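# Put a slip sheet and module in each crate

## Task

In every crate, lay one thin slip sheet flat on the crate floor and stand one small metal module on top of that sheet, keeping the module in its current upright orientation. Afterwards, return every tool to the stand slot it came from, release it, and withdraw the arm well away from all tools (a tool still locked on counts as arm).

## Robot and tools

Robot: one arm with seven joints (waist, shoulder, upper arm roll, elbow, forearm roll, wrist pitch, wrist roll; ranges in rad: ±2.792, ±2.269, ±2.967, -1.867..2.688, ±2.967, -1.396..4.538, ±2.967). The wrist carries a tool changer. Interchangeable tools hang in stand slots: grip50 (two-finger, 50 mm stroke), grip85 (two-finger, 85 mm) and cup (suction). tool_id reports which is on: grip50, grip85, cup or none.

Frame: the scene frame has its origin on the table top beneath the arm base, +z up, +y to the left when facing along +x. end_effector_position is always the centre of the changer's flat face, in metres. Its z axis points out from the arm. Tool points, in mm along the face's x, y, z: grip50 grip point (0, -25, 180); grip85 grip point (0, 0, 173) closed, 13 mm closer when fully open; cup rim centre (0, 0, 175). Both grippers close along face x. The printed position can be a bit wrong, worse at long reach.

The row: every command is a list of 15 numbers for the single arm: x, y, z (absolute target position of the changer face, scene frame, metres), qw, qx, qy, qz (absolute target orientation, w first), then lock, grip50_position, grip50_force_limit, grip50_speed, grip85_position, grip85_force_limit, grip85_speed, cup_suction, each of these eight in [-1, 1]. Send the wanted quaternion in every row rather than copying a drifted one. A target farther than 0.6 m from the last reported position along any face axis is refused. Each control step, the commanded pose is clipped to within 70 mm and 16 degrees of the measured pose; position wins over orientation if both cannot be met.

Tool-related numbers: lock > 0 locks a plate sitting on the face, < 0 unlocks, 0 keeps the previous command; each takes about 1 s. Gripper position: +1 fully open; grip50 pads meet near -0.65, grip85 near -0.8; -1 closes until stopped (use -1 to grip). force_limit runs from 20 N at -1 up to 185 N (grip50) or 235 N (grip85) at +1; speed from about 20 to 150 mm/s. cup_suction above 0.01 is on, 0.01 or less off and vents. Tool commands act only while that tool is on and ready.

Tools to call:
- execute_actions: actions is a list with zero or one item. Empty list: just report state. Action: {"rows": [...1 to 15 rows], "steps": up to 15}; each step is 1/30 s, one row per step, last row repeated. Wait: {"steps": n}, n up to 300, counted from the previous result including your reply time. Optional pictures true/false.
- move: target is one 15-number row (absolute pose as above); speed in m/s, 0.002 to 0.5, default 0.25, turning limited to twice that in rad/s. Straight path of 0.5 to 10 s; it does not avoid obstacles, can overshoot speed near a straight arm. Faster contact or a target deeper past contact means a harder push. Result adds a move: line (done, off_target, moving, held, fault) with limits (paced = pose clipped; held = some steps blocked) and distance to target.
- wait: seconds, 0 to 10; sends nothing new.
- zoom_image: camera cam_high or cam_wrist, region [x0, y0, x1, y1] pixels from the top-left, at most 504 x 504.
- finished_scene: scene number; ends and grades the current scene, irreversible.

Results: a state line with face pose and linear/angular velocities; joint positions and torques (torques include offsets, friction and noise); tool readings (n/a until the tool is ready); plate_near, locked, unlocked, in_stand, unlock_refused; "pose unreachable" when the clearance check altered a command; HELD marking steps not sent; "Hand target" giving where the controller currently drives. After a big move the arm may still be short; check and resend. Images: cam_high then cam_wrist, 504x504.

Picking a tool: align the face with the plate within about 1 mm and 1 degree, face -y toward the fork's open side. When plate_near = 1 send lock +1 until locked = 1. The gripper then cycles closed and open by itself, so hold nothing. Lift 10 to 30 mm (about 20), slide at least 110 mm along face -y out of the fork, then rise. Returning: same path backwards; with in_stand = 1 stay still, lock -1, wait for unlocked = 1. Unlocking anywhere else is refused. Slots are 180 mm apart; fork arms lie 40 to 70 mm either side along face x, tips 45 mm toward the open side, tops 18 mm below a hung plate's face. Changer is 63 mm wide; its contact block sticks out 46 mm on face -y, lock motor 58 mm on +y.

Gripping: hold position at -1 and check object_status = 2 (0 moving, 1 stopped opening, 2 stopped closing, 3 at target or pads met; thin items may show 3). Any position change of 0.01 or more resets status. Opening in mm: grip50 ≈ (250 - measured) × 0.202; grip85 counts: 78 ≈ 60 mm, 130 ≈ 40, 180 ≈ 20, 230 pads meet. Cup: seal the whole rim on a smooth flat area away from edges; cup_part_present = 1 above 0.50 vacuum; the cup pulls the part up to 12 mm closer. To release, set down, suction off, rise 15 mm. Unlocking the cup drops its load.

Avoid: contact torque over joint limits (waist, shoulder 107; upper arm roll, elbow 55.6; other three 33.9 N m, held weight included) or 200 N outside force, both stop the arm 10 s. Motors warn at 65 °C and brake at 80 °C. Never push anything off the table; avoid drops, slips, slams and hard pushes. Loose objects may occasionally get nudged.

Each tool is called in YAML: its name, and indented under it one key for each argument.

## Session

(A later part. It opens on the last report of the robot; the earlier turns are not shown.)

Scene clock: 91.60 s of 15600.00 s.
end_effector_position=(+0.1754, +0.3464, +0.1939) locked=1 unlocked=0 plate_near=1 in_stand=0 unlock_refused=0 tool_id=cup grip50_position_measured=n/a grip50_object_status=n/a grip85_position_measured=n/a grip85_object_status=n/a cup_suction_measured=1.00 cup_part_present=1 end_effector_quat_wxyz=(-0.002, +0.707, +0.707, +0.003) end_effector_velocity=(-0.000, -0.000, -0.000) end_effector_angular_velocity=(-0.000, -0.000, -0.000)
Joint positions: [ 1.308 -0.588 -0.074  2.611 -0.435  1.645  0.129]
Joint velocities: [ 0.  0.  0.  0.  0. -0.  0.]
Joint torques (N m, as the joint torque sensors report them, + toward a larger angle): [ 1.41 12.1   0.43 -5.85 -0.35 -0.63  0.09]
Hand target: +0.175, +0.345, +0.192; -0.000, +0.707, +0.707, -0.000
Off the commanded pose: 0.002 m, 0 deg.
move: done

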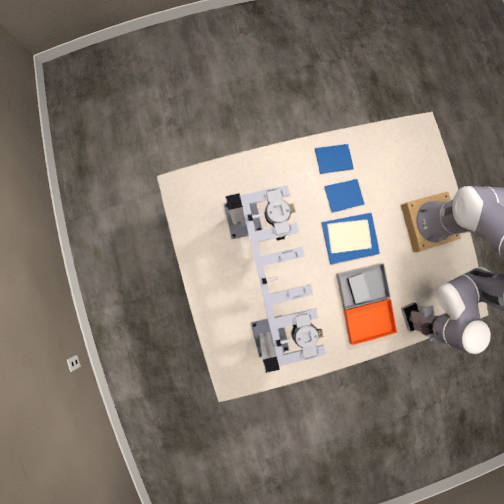

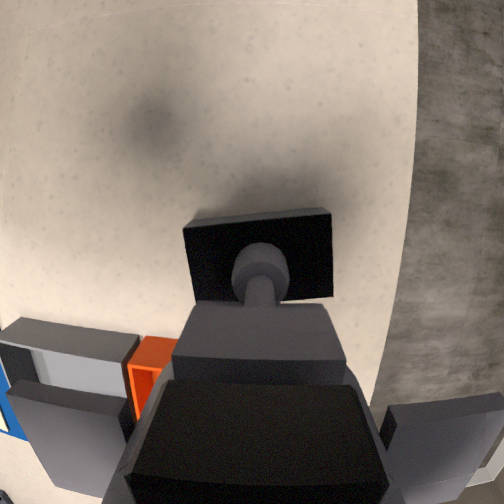

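move:
  target: [0.175,0.345,0.197,0,0.7071,0.7071,0,0,1,0,0,1,0,0,0]
  speed: 0.005

move:
  target: [0.175,0.345,0.26,0,0.7071,0.7071,0,0,1,0,0,1,0,0,0]
  speed: 0.05

move:
  target: [0.42,0.31,0.36,0,0.7071,0.7071,0,0,1,0,0,1,0,0,0]

move:
  target: [0.42,0.165,0.36,0,0.7071,0.7071,0,0,1,0,0,1,0,0,0]

move:
  target: [0.42,-0.03,0.36,0,0.7071,0.7071,0,0,1,0,0,1,0,0,0]

Scene clock: 97.83 s of 15600.00 s.
end_effector_position=(+0.1752, +0.3460, +0.1977) locked=1 unlocked=0 plate_near=1 in_stand=0 unlock_refused=0 tool_id=cup grip50_position_measured=n/a grip50_object_status=n/a grip85_position_measured=n/a grip85_object_status=n/a cup_suction_measured=0.01 cup_part_present=0 end_effector_quat_wxyz=(-0.001, +0.707, +0.707, +0.001) end_effector_velocity=(-0.000, +0.000, -0.000) end_effector_angular_velocity=(-0.000, +0.000, +0.001)
Joint positions: [ 1.297 -0.571 -0.061  2.612 -0.437  1.624  0.129]
Joint velocities: [-0.    -0.     0.     0.    -0.001 -0.     0.   ]
Joint torques (N m, as the joint torque sensors report them, + toward a larger angle): [-2.49 31.75  1.64 -2.31 -0.11  1.7  -0.01]
Hand target: +0.175, +0.345, +0.197; +0.000, +0.707, +0.707, +0.000
Off the commanded pose: 0.001 m, 0 deg.
move: done

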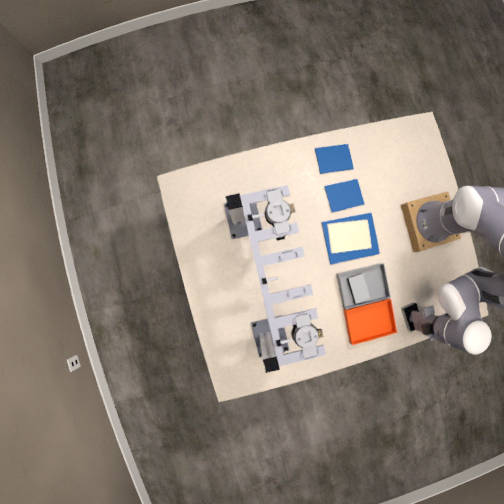

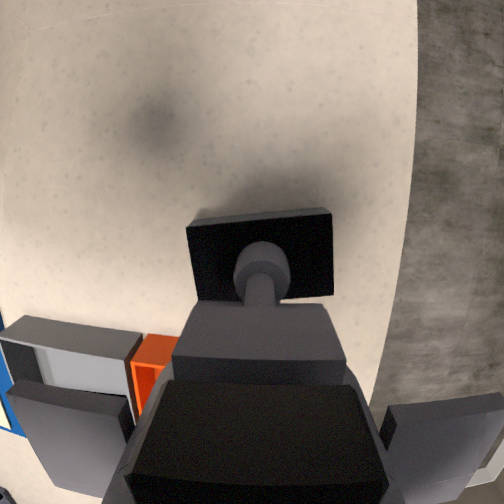

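Scene clock: 99.33 s of 15600.00 s.
end_effector_position=(+0.1751, +0.3447, +0.2602) locked=1 unlocked=0 plate_near=1 in_stand=0 unlock_refused=0 tool_id=cup grip50_position_measured=n/a grip50_object_status=n/a grip85_position_measured=n/a grip85_object_status=n/a cup_suction_measured=0.01 cup_part_present=0 end_effector_quat_wxyz=(+0.000, +0.707, +0.707, +0.000) end_effector_velocity=(-0.000, -0.000, -0.000) end_effector_angular_velocity=(-0.001, +0.000, +0.001)
Joint positions: [ 1.099 -0.345  0.187  2.588 -0.345  1.348  0.059]
Joint velocities: [ 0.    -0.001  0.     0.     0.    -0.    -0.001]
Joint torques (N m, as the joint torque sensors report them, + toward a larger angle): [ -1.64  34.23   3.57 -15.1   -1.22   4.08  -0.42]
Hand target: +0.175, +0.345, +0.260; +0.000, +0.707, +0.707, +0.000
Off the commanded pose: 0.000 m, 0 deg.
move: done

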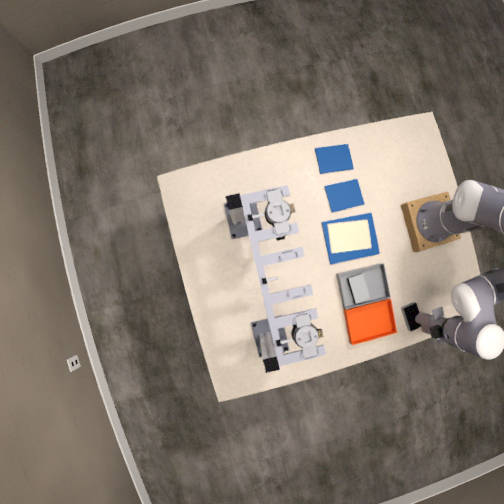

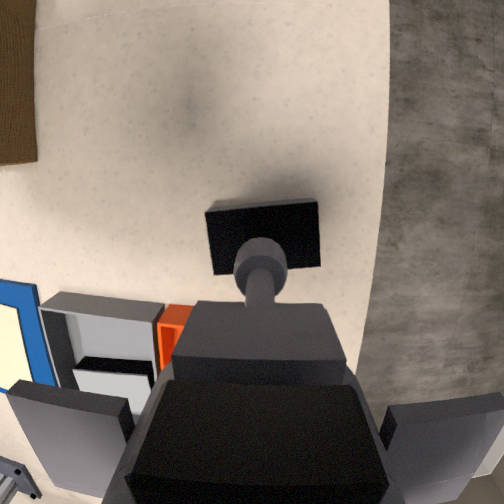

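Scene clock: 100.77 s of 15600.00 s.
end_effector_position=(+0.4205, +0.3097, +0.3609) locked=1 unlocked=0 plate_near=1 in_stand=0 unlock_refused=0 tool_id=cup grip50_position_measured=n/a grip50_object_status=n/a grip85_position_measured=n/a grip85_object_status=n/a cup_suction_measured=0.01 cup_part_present=0 end_effector_quat_wxyz=(+0.001, +0.707, +0.707, +0.000) end_effector_velocity=(-0.000, +0.000, +0.000) end_effector_angular_velocity=(-0.000, -0.000, +0.001)
Joint positions: [ 0.667 -0.29   0.176  2.134 -0.093  0.855 -0.647]
Joint velocities: [ 0.  0.  0. -0. -0. -0. -0.]
Joint torques (N m, as the joint torque sensors report them, + toward a larger angle): [  0.57  44.24   2.78 -26.22  -3.24   4.02   0.91]
Hand target: +0.420, +0.310, +0.361; +0.001, +0.707, +0.707, -0.000
Off the commanded pose: 0.001 m, 0 deg.
move: done

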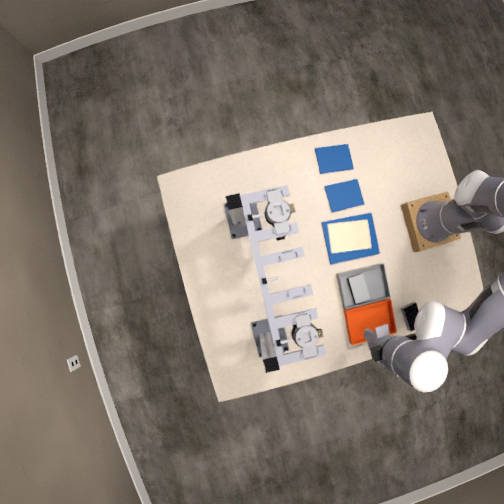

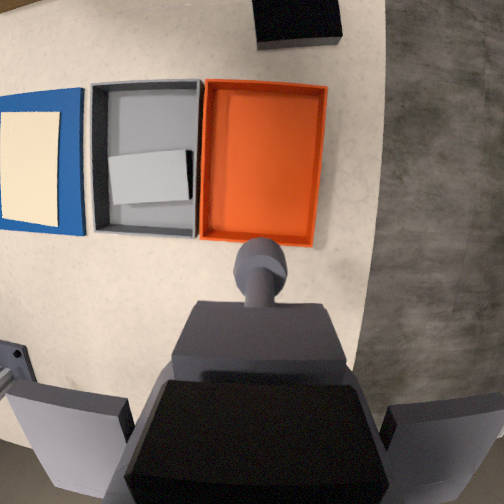

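Scene clock: 101.70 s of 15600.00 s.
end_effector_position=(+0.4204, +0.1647, +0.3597) locked=1 unlocked=0 plate_near=1 in_stand=0 unlock_refused=0 tool_id=cup grip50_position_measured=n/a grip50_object_status=n/a grip85_position_measured=n/a grip85_object_status=n/a cup_suction_measured=0.01 cup_part_present=0 end_effector_quat_wxyz=(+0.000, +0.707, +0.707, -0.000) end_effector_velocity=(-0.000, +0.001, -0.000) end_effector_angular_velocity=(-0.000, +0.000, +0.001)
Joint positions: [ 0.493 -0.137  0.119  2.34  -0.038  0.914 -0.913]
Joint velocities: [ 0.001 -0.    -0.    -0.     0.     0.     0.   ]
Joint torques (N m, as the joint torque sensors report them, + toward a larger angle): [  0.54  35.82   1.03 -26.14  -3.13   4.46   0.94]
Hand target: +0.420, +0.165, +0.360; +0.000, +0.707, +0.707, -0.000
Off the commanded pose: 0.001 m, 0 deg.
move: done

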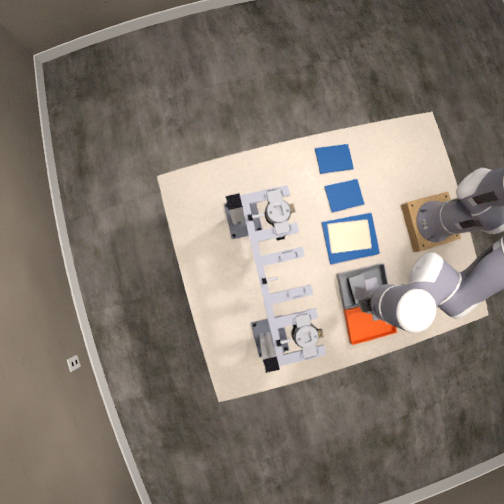

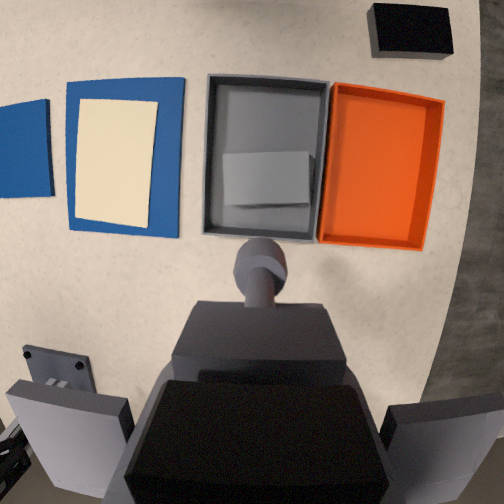

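Scene clock: 102.83 s of 15600.00 s.
end_effector_position=(+0.4205, -0.0305, +0.3598) locked=1 unlocked=0 plate_near=1 in_stand=0 unlock_refused=0 tool_id=cup grip50_position_measured=n/a grip50_object_status=n/a grip85_position_measured=n/a grip85_object_status=n/a cup_suction_measured=0.01 cup_part_present=0 end_effector_quat_wxyz=(+0.000, +0.707, +0.707, -0.000) end_effector_velocity=(+0.000, +0.000, +0.000) end_effector_angular_velocity=(-0.000, -0.001, +0.002)
Joint positions: [ 0.242 -0.045 -0.06   2.447 -0.     0.932 -1.37 ]
Joint velocities: [ 0.001 -0.    -0.    -0.    -0.001  0.001 -0.   ]
Joint torques (N m, as the joint torque sensors report them, + toward a larger angle): [ -0.24  30.87   1.01 -25.02  -3.43   4.16   1.12]
Hand target: +0.421, -0.030, +0.360; +0.000, +0.707, +0.707, -0.000
Off the commanded pose: 0.001 m, 0 deg.
move: done

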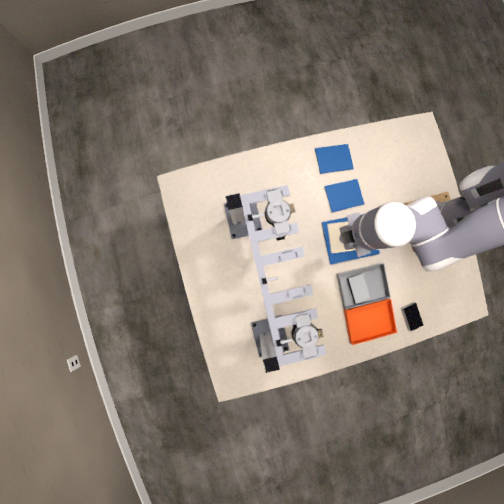

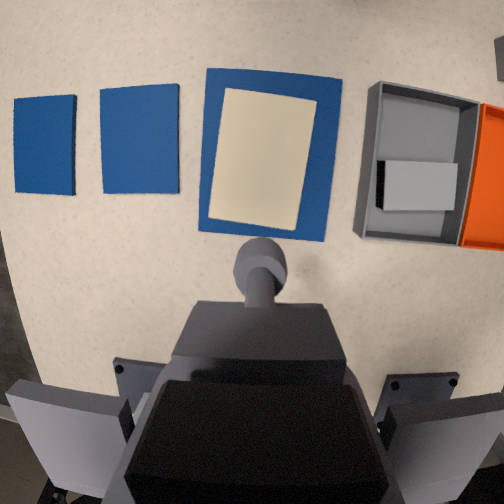

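move:
  target: [0.342,-0.03,0.21,0,0.7314,0.682,0,0,1,0,0,1,0,0,0]
  speed: 0.15

move:
  target: [0.342,-0.03,0.183,0,0.7314,0.682,0,0,1,0,0,1,0,0,1]
  speed: 0.01

Scene clock: 109.77 s of 15600.00 s.
end_effector_position=(+0.3425, -0.0298, +0.2091) locked=1 unlocked=0 plate_near=1 in_stand=0 unlock_refused=0 tool_id=cup grip50_position_measured=n/a grip50_object_status=n/a grip85_position_measured=n/a grip85_object_status=n/a cup_suction_measured=0.01 cup_part_present=0 end_effector_quat_wxyz=(-0.000, +0.731, +0.682, +0.000) end_effector_velocity=(+0.000, -0.000, +0.001) end_effector_angular_velocity=(+0.001, -0.002, -0.002)
Joint positions: [ 0.26  -0.518  0.006  2.662  0.102  1.621 -1.32 ]
Joint velocities: [ 0.     0.003 -0.     0.     0.001 -0.     0.001]
Joint torques (N m, as the joint torque sensors report them, + toward a larger angle): [-2.28 33.95  0.31 -5.71  0.09  4.03  0.08]
Hand target: +0.343, -0.030, +0.209; -0.000, +0.731, +0.682, +0.000
Off the commanded pose: 0.001 m, 0 deg.
move: done

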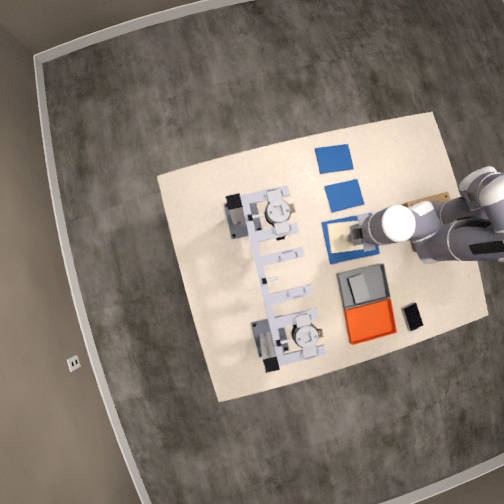

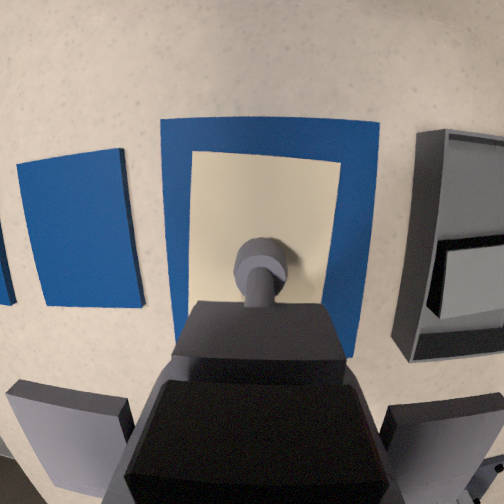

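Scene clock: 112.60 s of 15600.00 s.
end_effector_position=(+0.3420, -0.0300, +0.1829) locked=1 unlocked=0 plate_near=1 in_stand=0 unlock_refused=0 tool_id=cup grip50_position_measured=n/a grip50_object_status=n/a grip85_position_measured=n/a grip85_object_status=n/a cup_suction_measured=1.00 cup_part_present=1 end_effector_quat_wxyz=(-0.000, +0.732, +0.682, -0.000) end_effector_velocity=(-0.000, -0.000, -0.000) end_effector_angular_velocity=(-0.000, +0.000, +0.000)
Joint positions: [ 0.246 -0.639  0.02   2.639  0.102  1.72  -1.321]
Joint velocities: [-0. -0. -0.  0. -0. -0. -0.]
Joint torques (N m, as the joint torque sensors report them, + toward a larger angle): [-1.98 35.36  0.99 -2.66  0.56  4.55 -0.33]
Hand target: +0.342, -0.030, +0.183; +0.000, +0.731, +0.682, -0.000
Off the commanded pose: 0.000 m, 0 deg.
move: done

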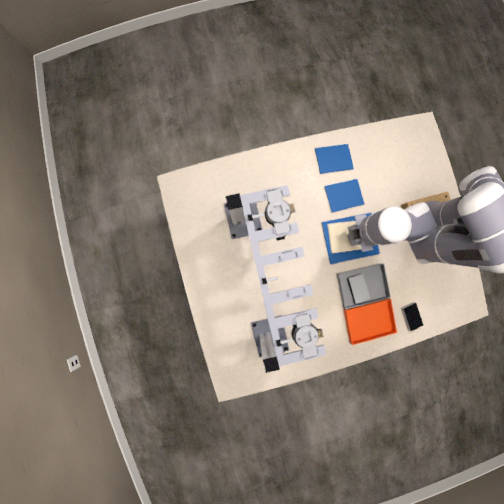

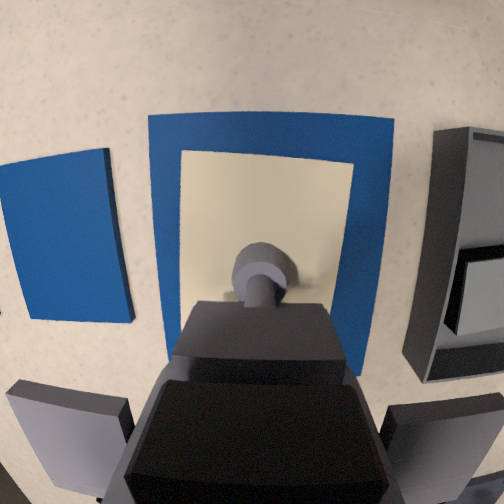

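move:
  target: [0.345,-0.03,0.25,0,0.7314,0.682,0,0,1,0,0,1,0,0,1]
  speed: 0.05

move:
  target: [0.347,0.31,0.25,0,0.7071,0.7071,0,0,1,0,0,1,0,0,1]
  speed: 0.12

move:
  target: [0.347,0.31,0.205,0,0.7071,0.7071,0,0,1,0,0,1,0,0,1]
  speed: 0.03

Scene clock: 118.17 s of 15600.00 s.
end_effector_position=(+0.3449, -0.0300, +0.2503) locked=1 unlocked=0 plate_near=1 in_stand=0 unlock_refused=0 tool_id=cup grip50_position_measured=n/a grip50_object_status=n/a grip85_position_measured=n/a grip85_object_status=n/a cup_suction_measured=1.00 cup_part_present=1 end_effector_quat_wxyz=(+0.000, +0.731, +0.682, +0.000) end_effector_velocity=(-0.000, -0.000, -0.000) end_effector_angular_velocity=(-0.000, +0.001, -0.001)
Joint positions: [ 0.288 -0.322 -0.036  2.685  0.072  1.448 -1.3  ]
Joint velocities: [ 0.    -0.001 -0.    -0.    -0.     0.     0.001]
Joint torques (N m, as the joint torque sensors report them, + toward a larger angle): [ 0.53 29.84 -0.96 -9.54 -0.75  4.39  0.71]
Hand target: +0.345, -0.030, +0.250; -0.000, +0.731, +0.682, -0.000
Off the commanded pose: 0.000 m, 0 deg.
move: done

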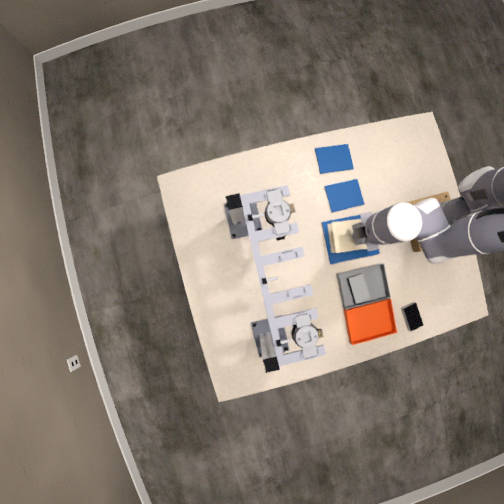

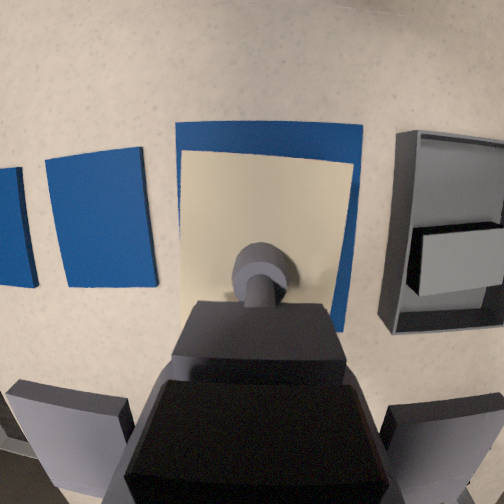

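Scene clock: 121.30 s of 15600.00 s.
end_effector_position=(+0.3455, +0.3110, +0.2507) locked=1 unlocked=0 plate_near=1 in_stand=0 unlock_refused=0 tool_id=cup grip50_position_measured=n/a grip50_object_status=n/a grip85_position_measured=n/a grip85_object_status=n/a cup_suction_measured=1.00 cup_part_present=1 end_effector_quat_wxyz=(-0.001, +0.707, +0.707, +0.000) end_effector_velocity=(+0.000, -0.000, +0.000) end_effector_angular_velocity=(-0.000, +0.000, -0.000)
Joint positions: [ 0.986 -0.452 -0.019  2.353  0.003  1.243 -0.589]
Joint velocities: [-0.  0.  0. -0.  0. -0. -0.]
Joint torques (N m, as the joint torque sensors report them, + toward a larger angle): [ -0.93  43.15  -0.53 -15.76  -1.72   4.19   0.6 ]
Hand target: +0.346, +0.311, +0.251; -0.001, +0.707, +0.707, +0.000
Off the commanded pose: 0.002 m, 0 deg.
move: done

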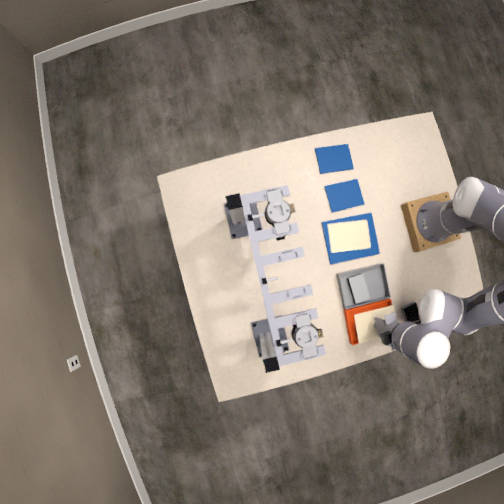

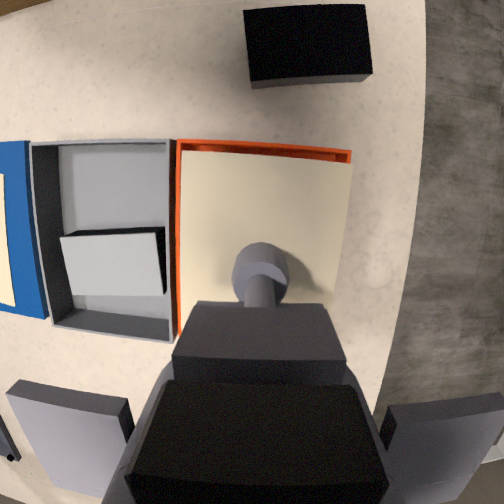

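Scene clock: 123.07 s of 15600.00 s.
end_effector_position=(+0.3470, +0.3100, +0.2048) locked=1 unlocked=0 plate_near=1 in_stand=0 unlock_refused=0 tool_id=cup grip50_position_measured=n/a grip50_object_status=n/a grip85_position_measured=n/a grip85_object_status=n/a cup_suction_measured=1.00 cup_part_present=1 end_effector_quat_wxyz=(+0.000, +0.707, +0.707, -0.000) end_effector_velocity=(+0.000, +0.000, +0.000) end_effector_angular_velocity=(+0.001, -0.000, +0.001)
Joint positions: [ 0.982 -0.593 -0.019  2.337  0.005  1.366 -0.592]
Joint velocities: [-0.     0.001  0.    -0.    -0.     0.    -0.   ]
Joint torques (N m, as the joint torque sensors report them, + toward a larger angle): [ -1.98  46.37   0.99 -14.07  -1.15   4.48  -0.38]
Hand target: +0.347, +0.310, +0.205; -0.000, +0.707, +0.707, -0.000
Off the commanded pose: 0.000 m, 0 deg.
move: done

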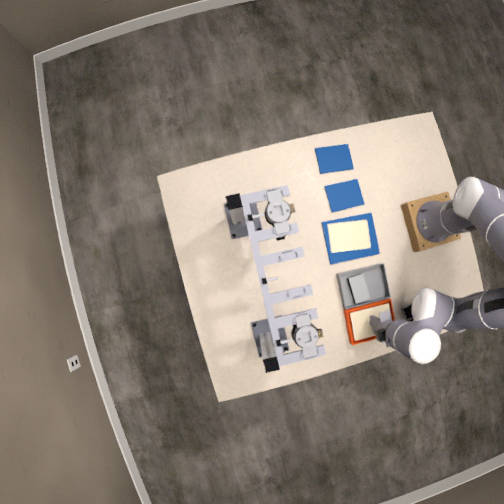

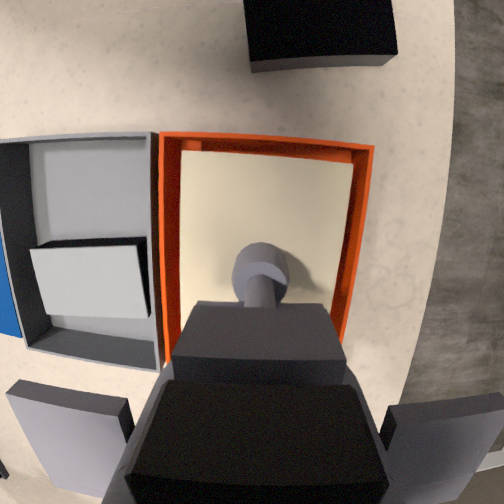

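move:
  target: [0.348,0.309,0.172,0,0.7071,0.7071,0,0,1,0,0,1,0,0,1]
  speed: 0.012

Scene clock: 127.93 s of 15600.00 s.
end_effector_position=(+0.3480, +0.3089, +0.1719) locked=1 unlocked=0 plate_near=1 in_stand=0 unlock_refused=0 tool_id=cup grip50_position_measured=n/a grip50_object_status=n/a grip85_position_measured=n/a grip85_object_status=n/a cup_suction_measured=1.00 cup_part_present=1 end_effector_quat_wxyz=(+0.000, +0.707, +0.707, -0.000) end_effector_velocity=(+0.000, +0.000, +0.000) end_effector_angular_velocity=(+0.000, -0.000, +0.001)
Joint positions: [ 0.975 -0.696 -0.016  2.316  0.005  1.448 -0.595]
Joint velocities: [-0.    -0.     0.    -0.    -0.001  0.    -0.001]
Joint torques (N m, as the joint torque sensors report them, + toward a larger angle): [ -2.11  47.59   0.44 -11.34  -0.94   4.52  -0.54]
Hand target: +0.348, +0.309, +0.172; +0.000, +0.707, +0.707, -0.000
Off the commanded pose: 0.000 m, 0 deg.
move: done

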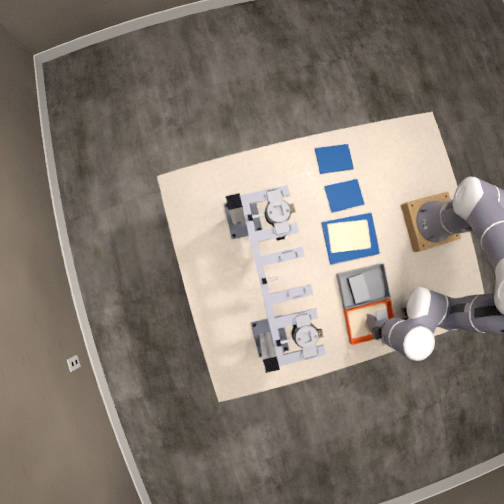

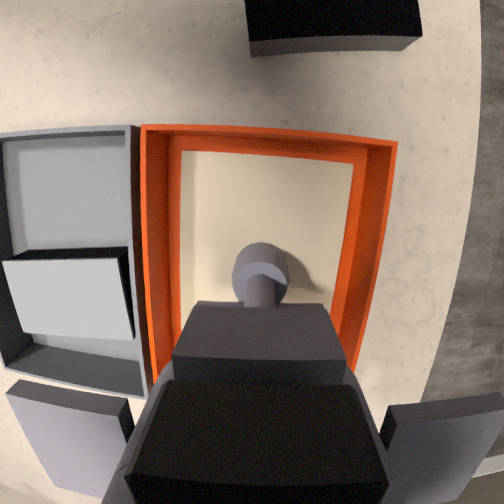

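move:
  target: [0.348,0.309,0.169,0,0.7071,0.7071,0,0,1,0,0,1,0,0,1]
  speed: 0.004

move:
  target: [0.348,0.309,0.171,0,0.7071,0.7071,0,0,1,0,0,1,0,0,0]
  speed: 0.003

move:
  target: [0.348,0.309,0.25,0,0.7071,0.7071,0,0,1,0,0,1,0,0,0]
  speed: 0.06

move:
  target: [0.365,0.170,0.24,0,0.7071,0.7071,0,0,1,0,0,1,0,0,0]
  speed: 0.15

Scene clock: 132.77 s of 15600.00 s.
end_effector_position=(+0.3482, +0.3092, +0.1695) locked=1 unlocked=0 plate_near=1 in_stand=0 unlock_refused=0 tool_id=cup grip50_position_measured=n/a grip50_object_status=n/a grip85_position_measured=n/a grip85_object_status=n/a cup_suction_measured=1.00 cup_part_present=1 end_effector_quat_wxyz=(-0.000, +0.707, +0.707, +0.001) end_effector_velocity=(+0.000, +0.000, +0.000) end_effector_angular_velocity=(+0.000, -0.000, +0.000)
Joint positions: [ 0.975 -0.704 -0.016  2.314  0.005  1.456 -0.595]
Joint velocities: [-0. -0.  0. -0. -0. -0.  0.]
Joint torques (N m, as the joint torque sensors report them, + toward a larger angle): [ -2.28  40.81   1.31 -10.57  -1.04   3.64  -0.21]
Hand target: +0.348, +0.309, +0.169; +0.000, +0.707, +0.707, +0.000
Off the commanded pose: 0.001 m, 0 deg.
move: done

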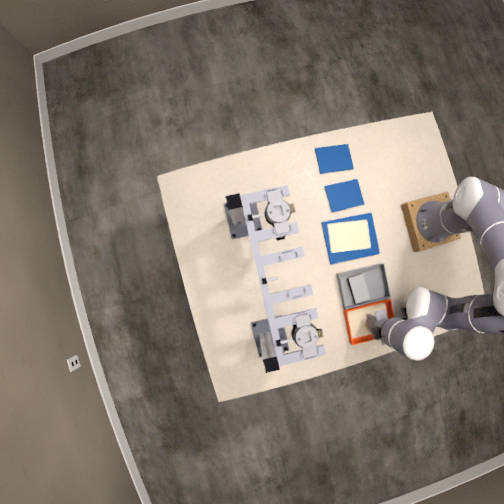

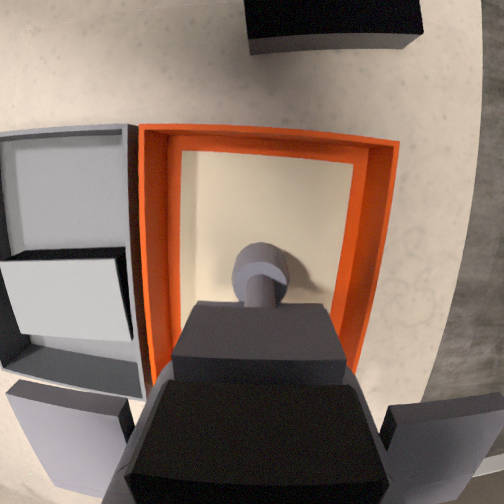

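Scene clock: 133.50 s of 15600.00 s.
end_effector_position=(+0.3485, +0.3096, +0.1717) locked=1 unlocked=0 plate_near=1 in_stand=0 unlock_refused=0 tool_id=cup grip50_position_measured=n/a grip50_object_status=n/a grip85_position_measured=n/a grip85_object_status=n/a cup_suction_measured=0.01 cup_part_present=0 end_effector_quat_wxyz=(-0.000, +0.707, +0.707, +0.001) end_effector_velocity=(-0.000, -0.000, +0.000) end_effector_angular_velocity=(+0.000, +0.000, +0.000)
Joint positions: [ 0.975 -0.698 -0.016  2.315  0.005  1.451 -0.595]
Joint velocities: [ 0.     0.    -0.     0.     0.     0.    -0.001]
Joint torques (N m, as the joint torque sensors report them, + toward a larger angle): [-1.54 40.49  1.35 -7.64 -0.94  2.53 -0.16]
Hand target: +0.348, +0.309, +0.171; +0.000, +0.707, +0.707, +0.000
Off the commanded pose: 0.001 m, 0 deg.
move: done

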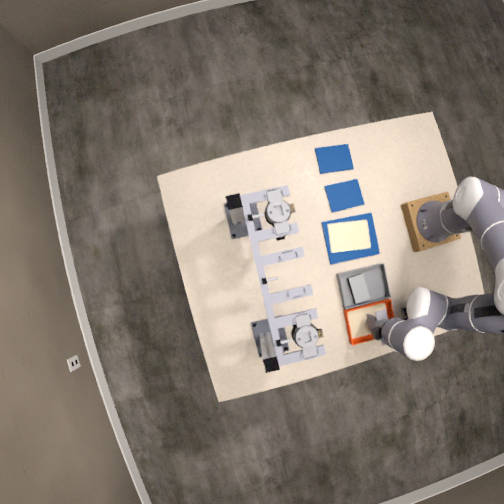

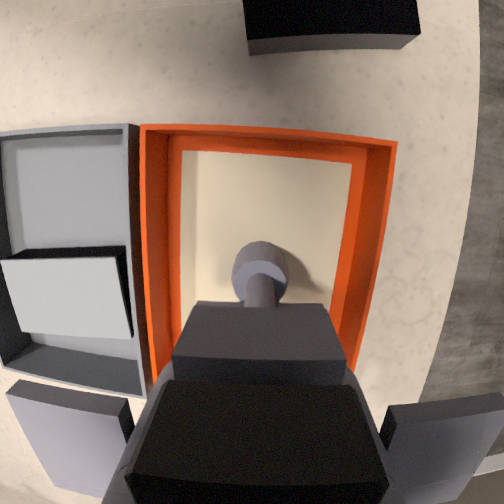

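Scene clock: 135.07 s of 15600.00 s.
end_effector_position=(+0.3479, +0.3089, +0.2503) locked=1 unlocked=0 plate_near=1 in_stand=0 unlock_refused=0 tool_id=cup grip50_position_measured=n/a grip50_object_status=n/a grip85_position_measured=n/a grip85_object_status=n/a cup_suction_measured=0.01 cup_part_present=0 end_effector_quat_wxyz=(-0.000, +0.707, +0.707, +0.000) end_effector_velocity=(-0.000, +0.000, -0.000) end_effector_angular_velocity=(-0.001, -0.000, +0.001)
Joint positions: [ 0.976 -0.453 -0.018  2.353 -0.005  1.243 -0.589]
Joint velocities: [ 0.    -0.001 -0.     0.    -0.001  0.    -0.   ]
Joint torques (N m, as the joint torque sensors report them, + toward a larger angle): [  0.    42.62  -0.44 -15.65  -1.63   4.14   0.94]
Hand target: +0.348, +0.309, +0.250; +0.000, +0.707, +0.707, +0.000
Off the commanded pose: 0.000 m, 0 deg.
move: done

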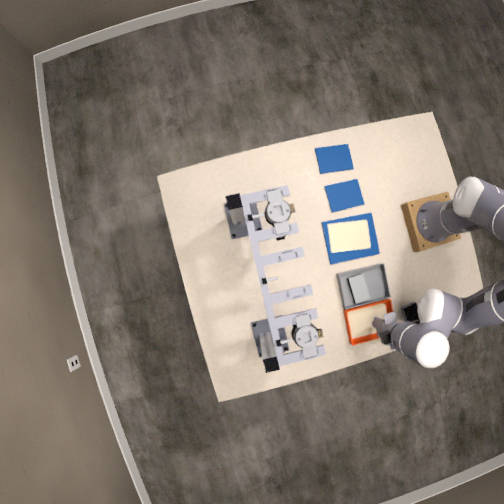

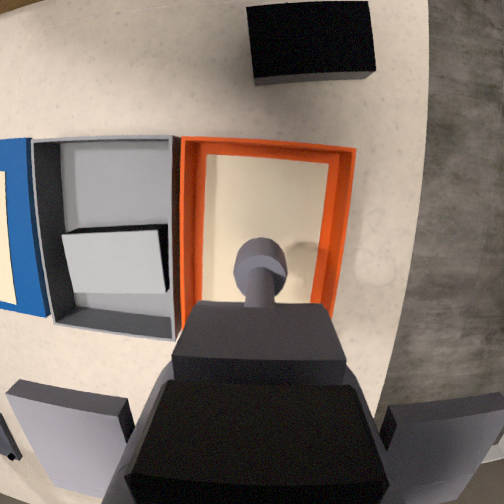

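Scene clock: 136.30 s of 15600.00 s.
end_effector_position=(+0.3656, +0.1696, +0.2396) locked=1 unlocked=0 plate_near=1 in_stand=0 unlock_refused=0 tool_id=cup grip50_position_measured=n/a grip50_object_status=n/a grip85_position_measured=n/a grip85_object_status=n/a cup_suction_measured=0.01 cup_part_present=0 end_effector_quat_wxyz=(+0.000, +0.707, +0.707, -0.000) end_effector_velocity=(-0.000, +0.000, +0.000) end_effector_angular_velocity=(+0.000, -0.000, +0.000)
Joint positions: [ 0.742 -0.418 -0.03   2.529  0.021  1.386 -0.859]
Joint velocities: [ 0.001  0.     0.    -0.     0.001  0.    -0.   ]
Joint torques (N m, as the joint torque sensors report them, + toward a larger angle): [ -1.01  37.53   0.44 -12.87  -1.08   4.4    0.31]
Hand target: +0.366, +0.170, +0.240; +0.000, +0.707, +0.707, -0.000
Off the commanded pose: 0.001 m, 0 deg.
move: done

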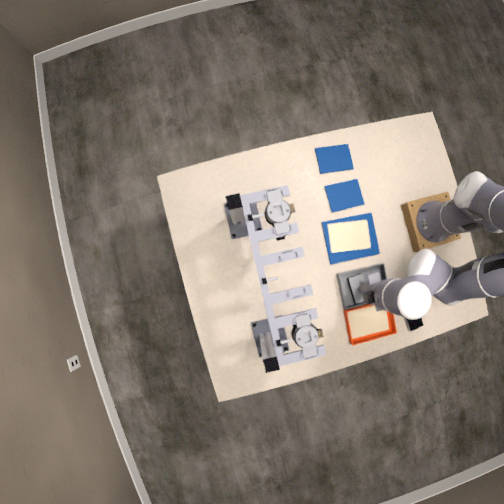

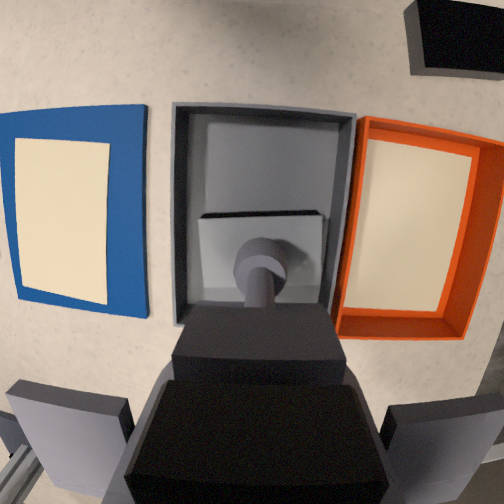

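move:
  target: [0.365,0.170,0.208,0,0.7071,0.7071,0,0,1,0,0,1,0,0,1]
  speed: 0.015

move:
  target: [0.365,0.170,0.26,0,0.7071,0.7071,0,0,1,0,0,1,0,0,1]
  speed: 0.04

move:
  target: [0.348,0.308,0.26,0,0.7431,0.6691,0,0,1,0,0,1,0,0,1]
  speed: 0.08

move:
  target: [0.348,0.308,0.212,0,0.7431,0.6691,0,0,1,0,0,1,0,0,1]
  speed: 0.025

Scene clock: 144.93 s of 15600.00 s.
end_effector_position=(+0.3649, +0.1699, +0.2078) locked=1 unlocked=0 plate_near=1 in_stand=0 unlock_refused=0 tool_id=cup grip50_position_measured=n/a grip50_object_status=n/a grip85_position_measured=n/a grip85_object_status=n/a cup_suction_measured=1.00 cup_part_present=1 end_effector_quat_wxyz=(+0.000, +0.707, +0.707, -0.000) end_effector_velocity=(+0.000, +0.000, +0.000) end_effector_angular_velocity=(+0.000, -0.000, +0.001)
Joint positions: [ 0.733 -0.538 -0.019  2.515  0.025  1.491 -0.861]
Joint velocities: [-0.    -0.     0.    -0.    -0.001  0.    -0.   ]
Joint torques (N m, as the joint torque sensors report them, + toward a larger angle): [-1.45 40.57  0.98 -9.92 -0.69  4.42 -0.31]
Hand target: +0.365, +0.170, +0.208; -0.000, +0.707, +0.707, +0.000
Off the commanded pose: 0.000 m, 0 deg.
move: done

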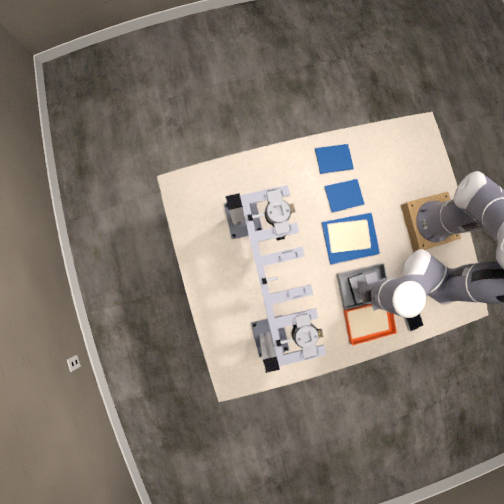

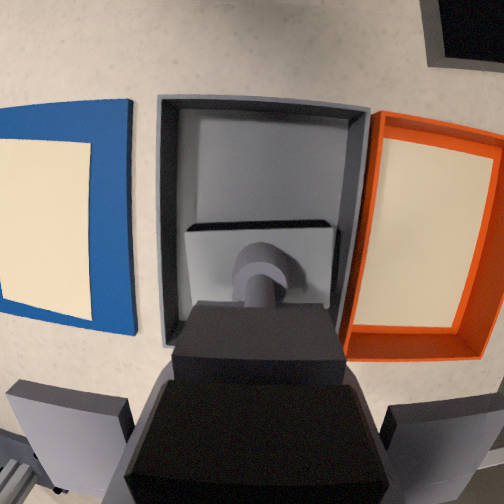

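Scene clock: 146.50 s of 15600.00 s.
end_effector_position=(+0.3649, +0.1699, +0.2602) locked=1 unlocked=0 plate_near=1 in_stand=0 unlock_refused=0 tool_id=cup grip50_position_measured=n/a grip50_object_status=n/a grip85_position_measured=n/a grip85_object_status=n/a cup_suction_measured=1.00 cup_part_present=1 end_effector_quat_wxyz=(-0.000, +0.707, +0.707, +0.000) end_effector_velocity=(-0.000, -0.000, -0.000) end_effector_angular_velocity=(-0.001, +0.001, +0.000)
Joint positions: [ 0.741 -0.34  -0.03   2.536  0.011  1.315 -0.851]
Joint velocities: [ 0. -0. -0.  0. -0. -0.  0.]
Joint torques (N m, as the joint torque sensors report them, + toward a larger angle): [  0.4   36.07  -1.17 -13.69  -1.26   4.33   0.83]
Hand target: +0.365, +0.170, +0.260; +0.000, +0.707, +0.707, -0.000
Off the commanded pose: 0.000 m, 0 deg.
move: done

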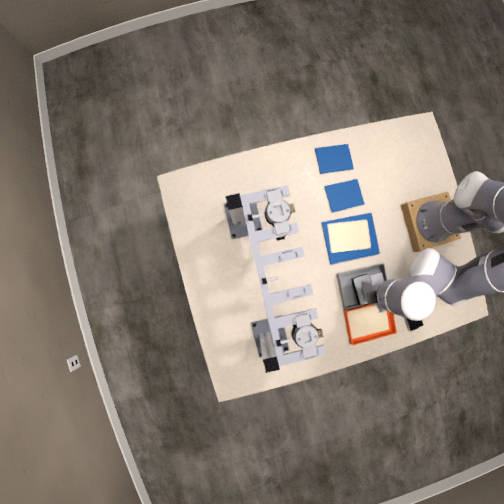

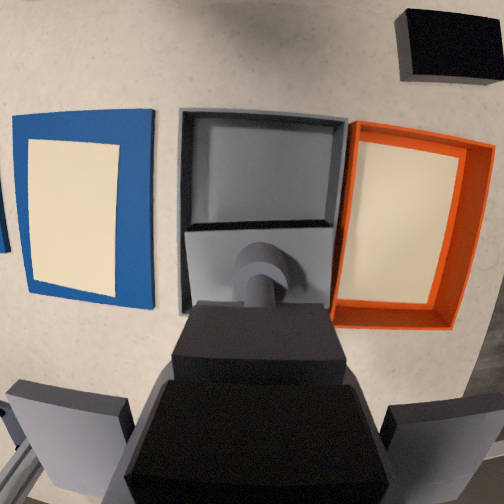

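Scene clock: 148.53 s of 15600.00 s.
end_effector_position=(+0.3473, +0.3084, +0.2603) locked=1 unlocked=0 plate_near=1 in_stand=0 unlock_refused=0 tool_id=cup grip50_position_measured=n/a grip50_object_status=n/a grip85_position_measured=n/a grip85_object_status=n/a cup_suction_measured=1.00 cup_part_present=1 end_effector_quat_wxyz=(-0.000, +0.743, +0.669, +0.000) end_effector_velocity=(+0.000, -0.000, -0.000) end_effector_angular_velocity=(+0.000, +0.000, -0.001)
Joint positions: [ 0.987 -0.422 -0.026  2.355  0.006  1.214 -0.492]
Joint velocities: [-0.    -0.     0.     0.     0.001  0.     0.   ]
Joint torques (N m, as the joint torque sensors report them, + toward a larger angle): [ -1.14  42.52  -0.76 -16.56  -1.41   4.32   0.22]
Hand target: +0.347, +0.308, +0.260; -0.000, +0.743, +0.669, +0.000
Off the commanded pose: 0.001 m, 0 deg.
move: done

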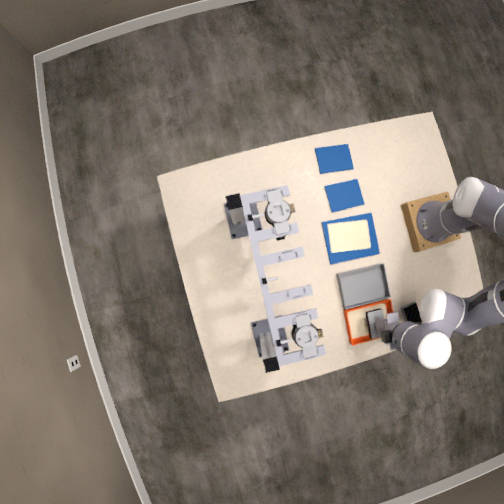

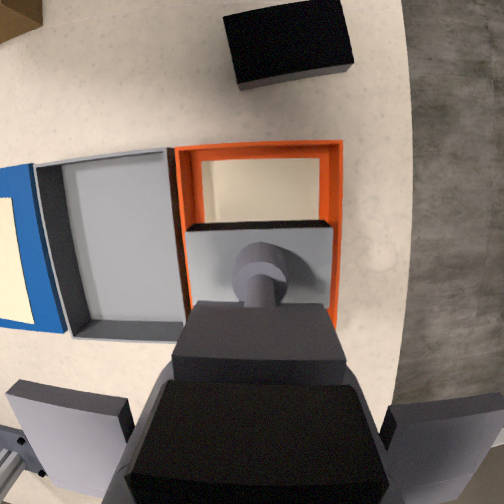

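Scene clock: 150.70 s of 15600.00 s.
end_effector_position=(+0.3480, +0.3080, +0.2117) locked=1 unlocked=0 plate_near=1 in_stand=0 unlock_refused=0 tool_id=cup grip50_position_measured=n/a grip50_object_status=n/a grip85_position_measured=n/a grip85_object_status=n/a cup_suction_measured=1.00 cup_part_present=1 end_effector_quat_wxyz=(+0.000, +0.743, +0.669, -0.000) end_effector_velocity=(+0.000, +0.000, +0.000) end_effector_angular_velocity=(+0.001, -0.000, -0.001)
Joint positions: [ 0.983 -0.571 -0.023  2.341  0.013  1.348 -0.497]
Joint velocities: [-0.  0.  0. -0.  0.  0.  0.]
Joint torques (N m, as the joint torque sensors report them, + toward a larger angle): [ -1.14  46.19   0.68 -14.52  -1.16   4.84  -0.21]
Hand target: +0.348, +0.308, +0.212; -0.000, +0.743, +0.669, -0.000
Off the commanded pose: 0.000 m, 0 deg.
move: done

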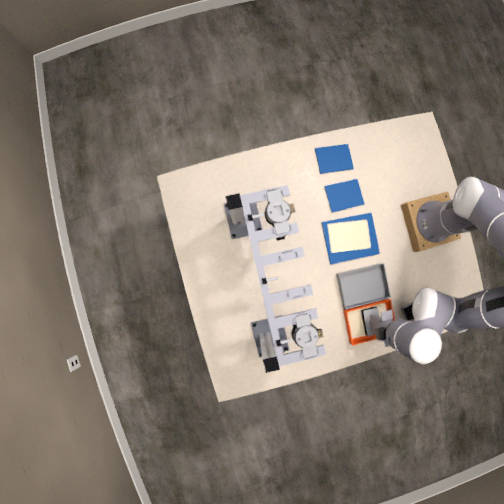

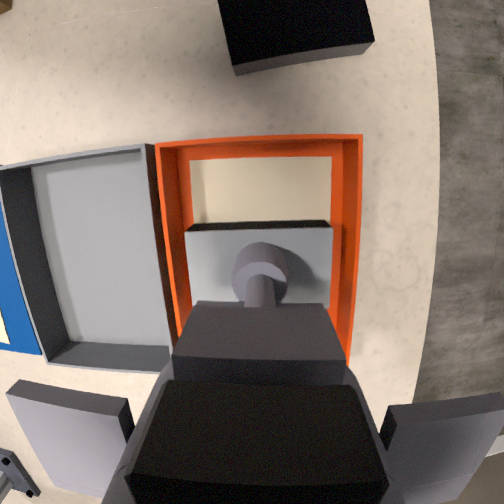

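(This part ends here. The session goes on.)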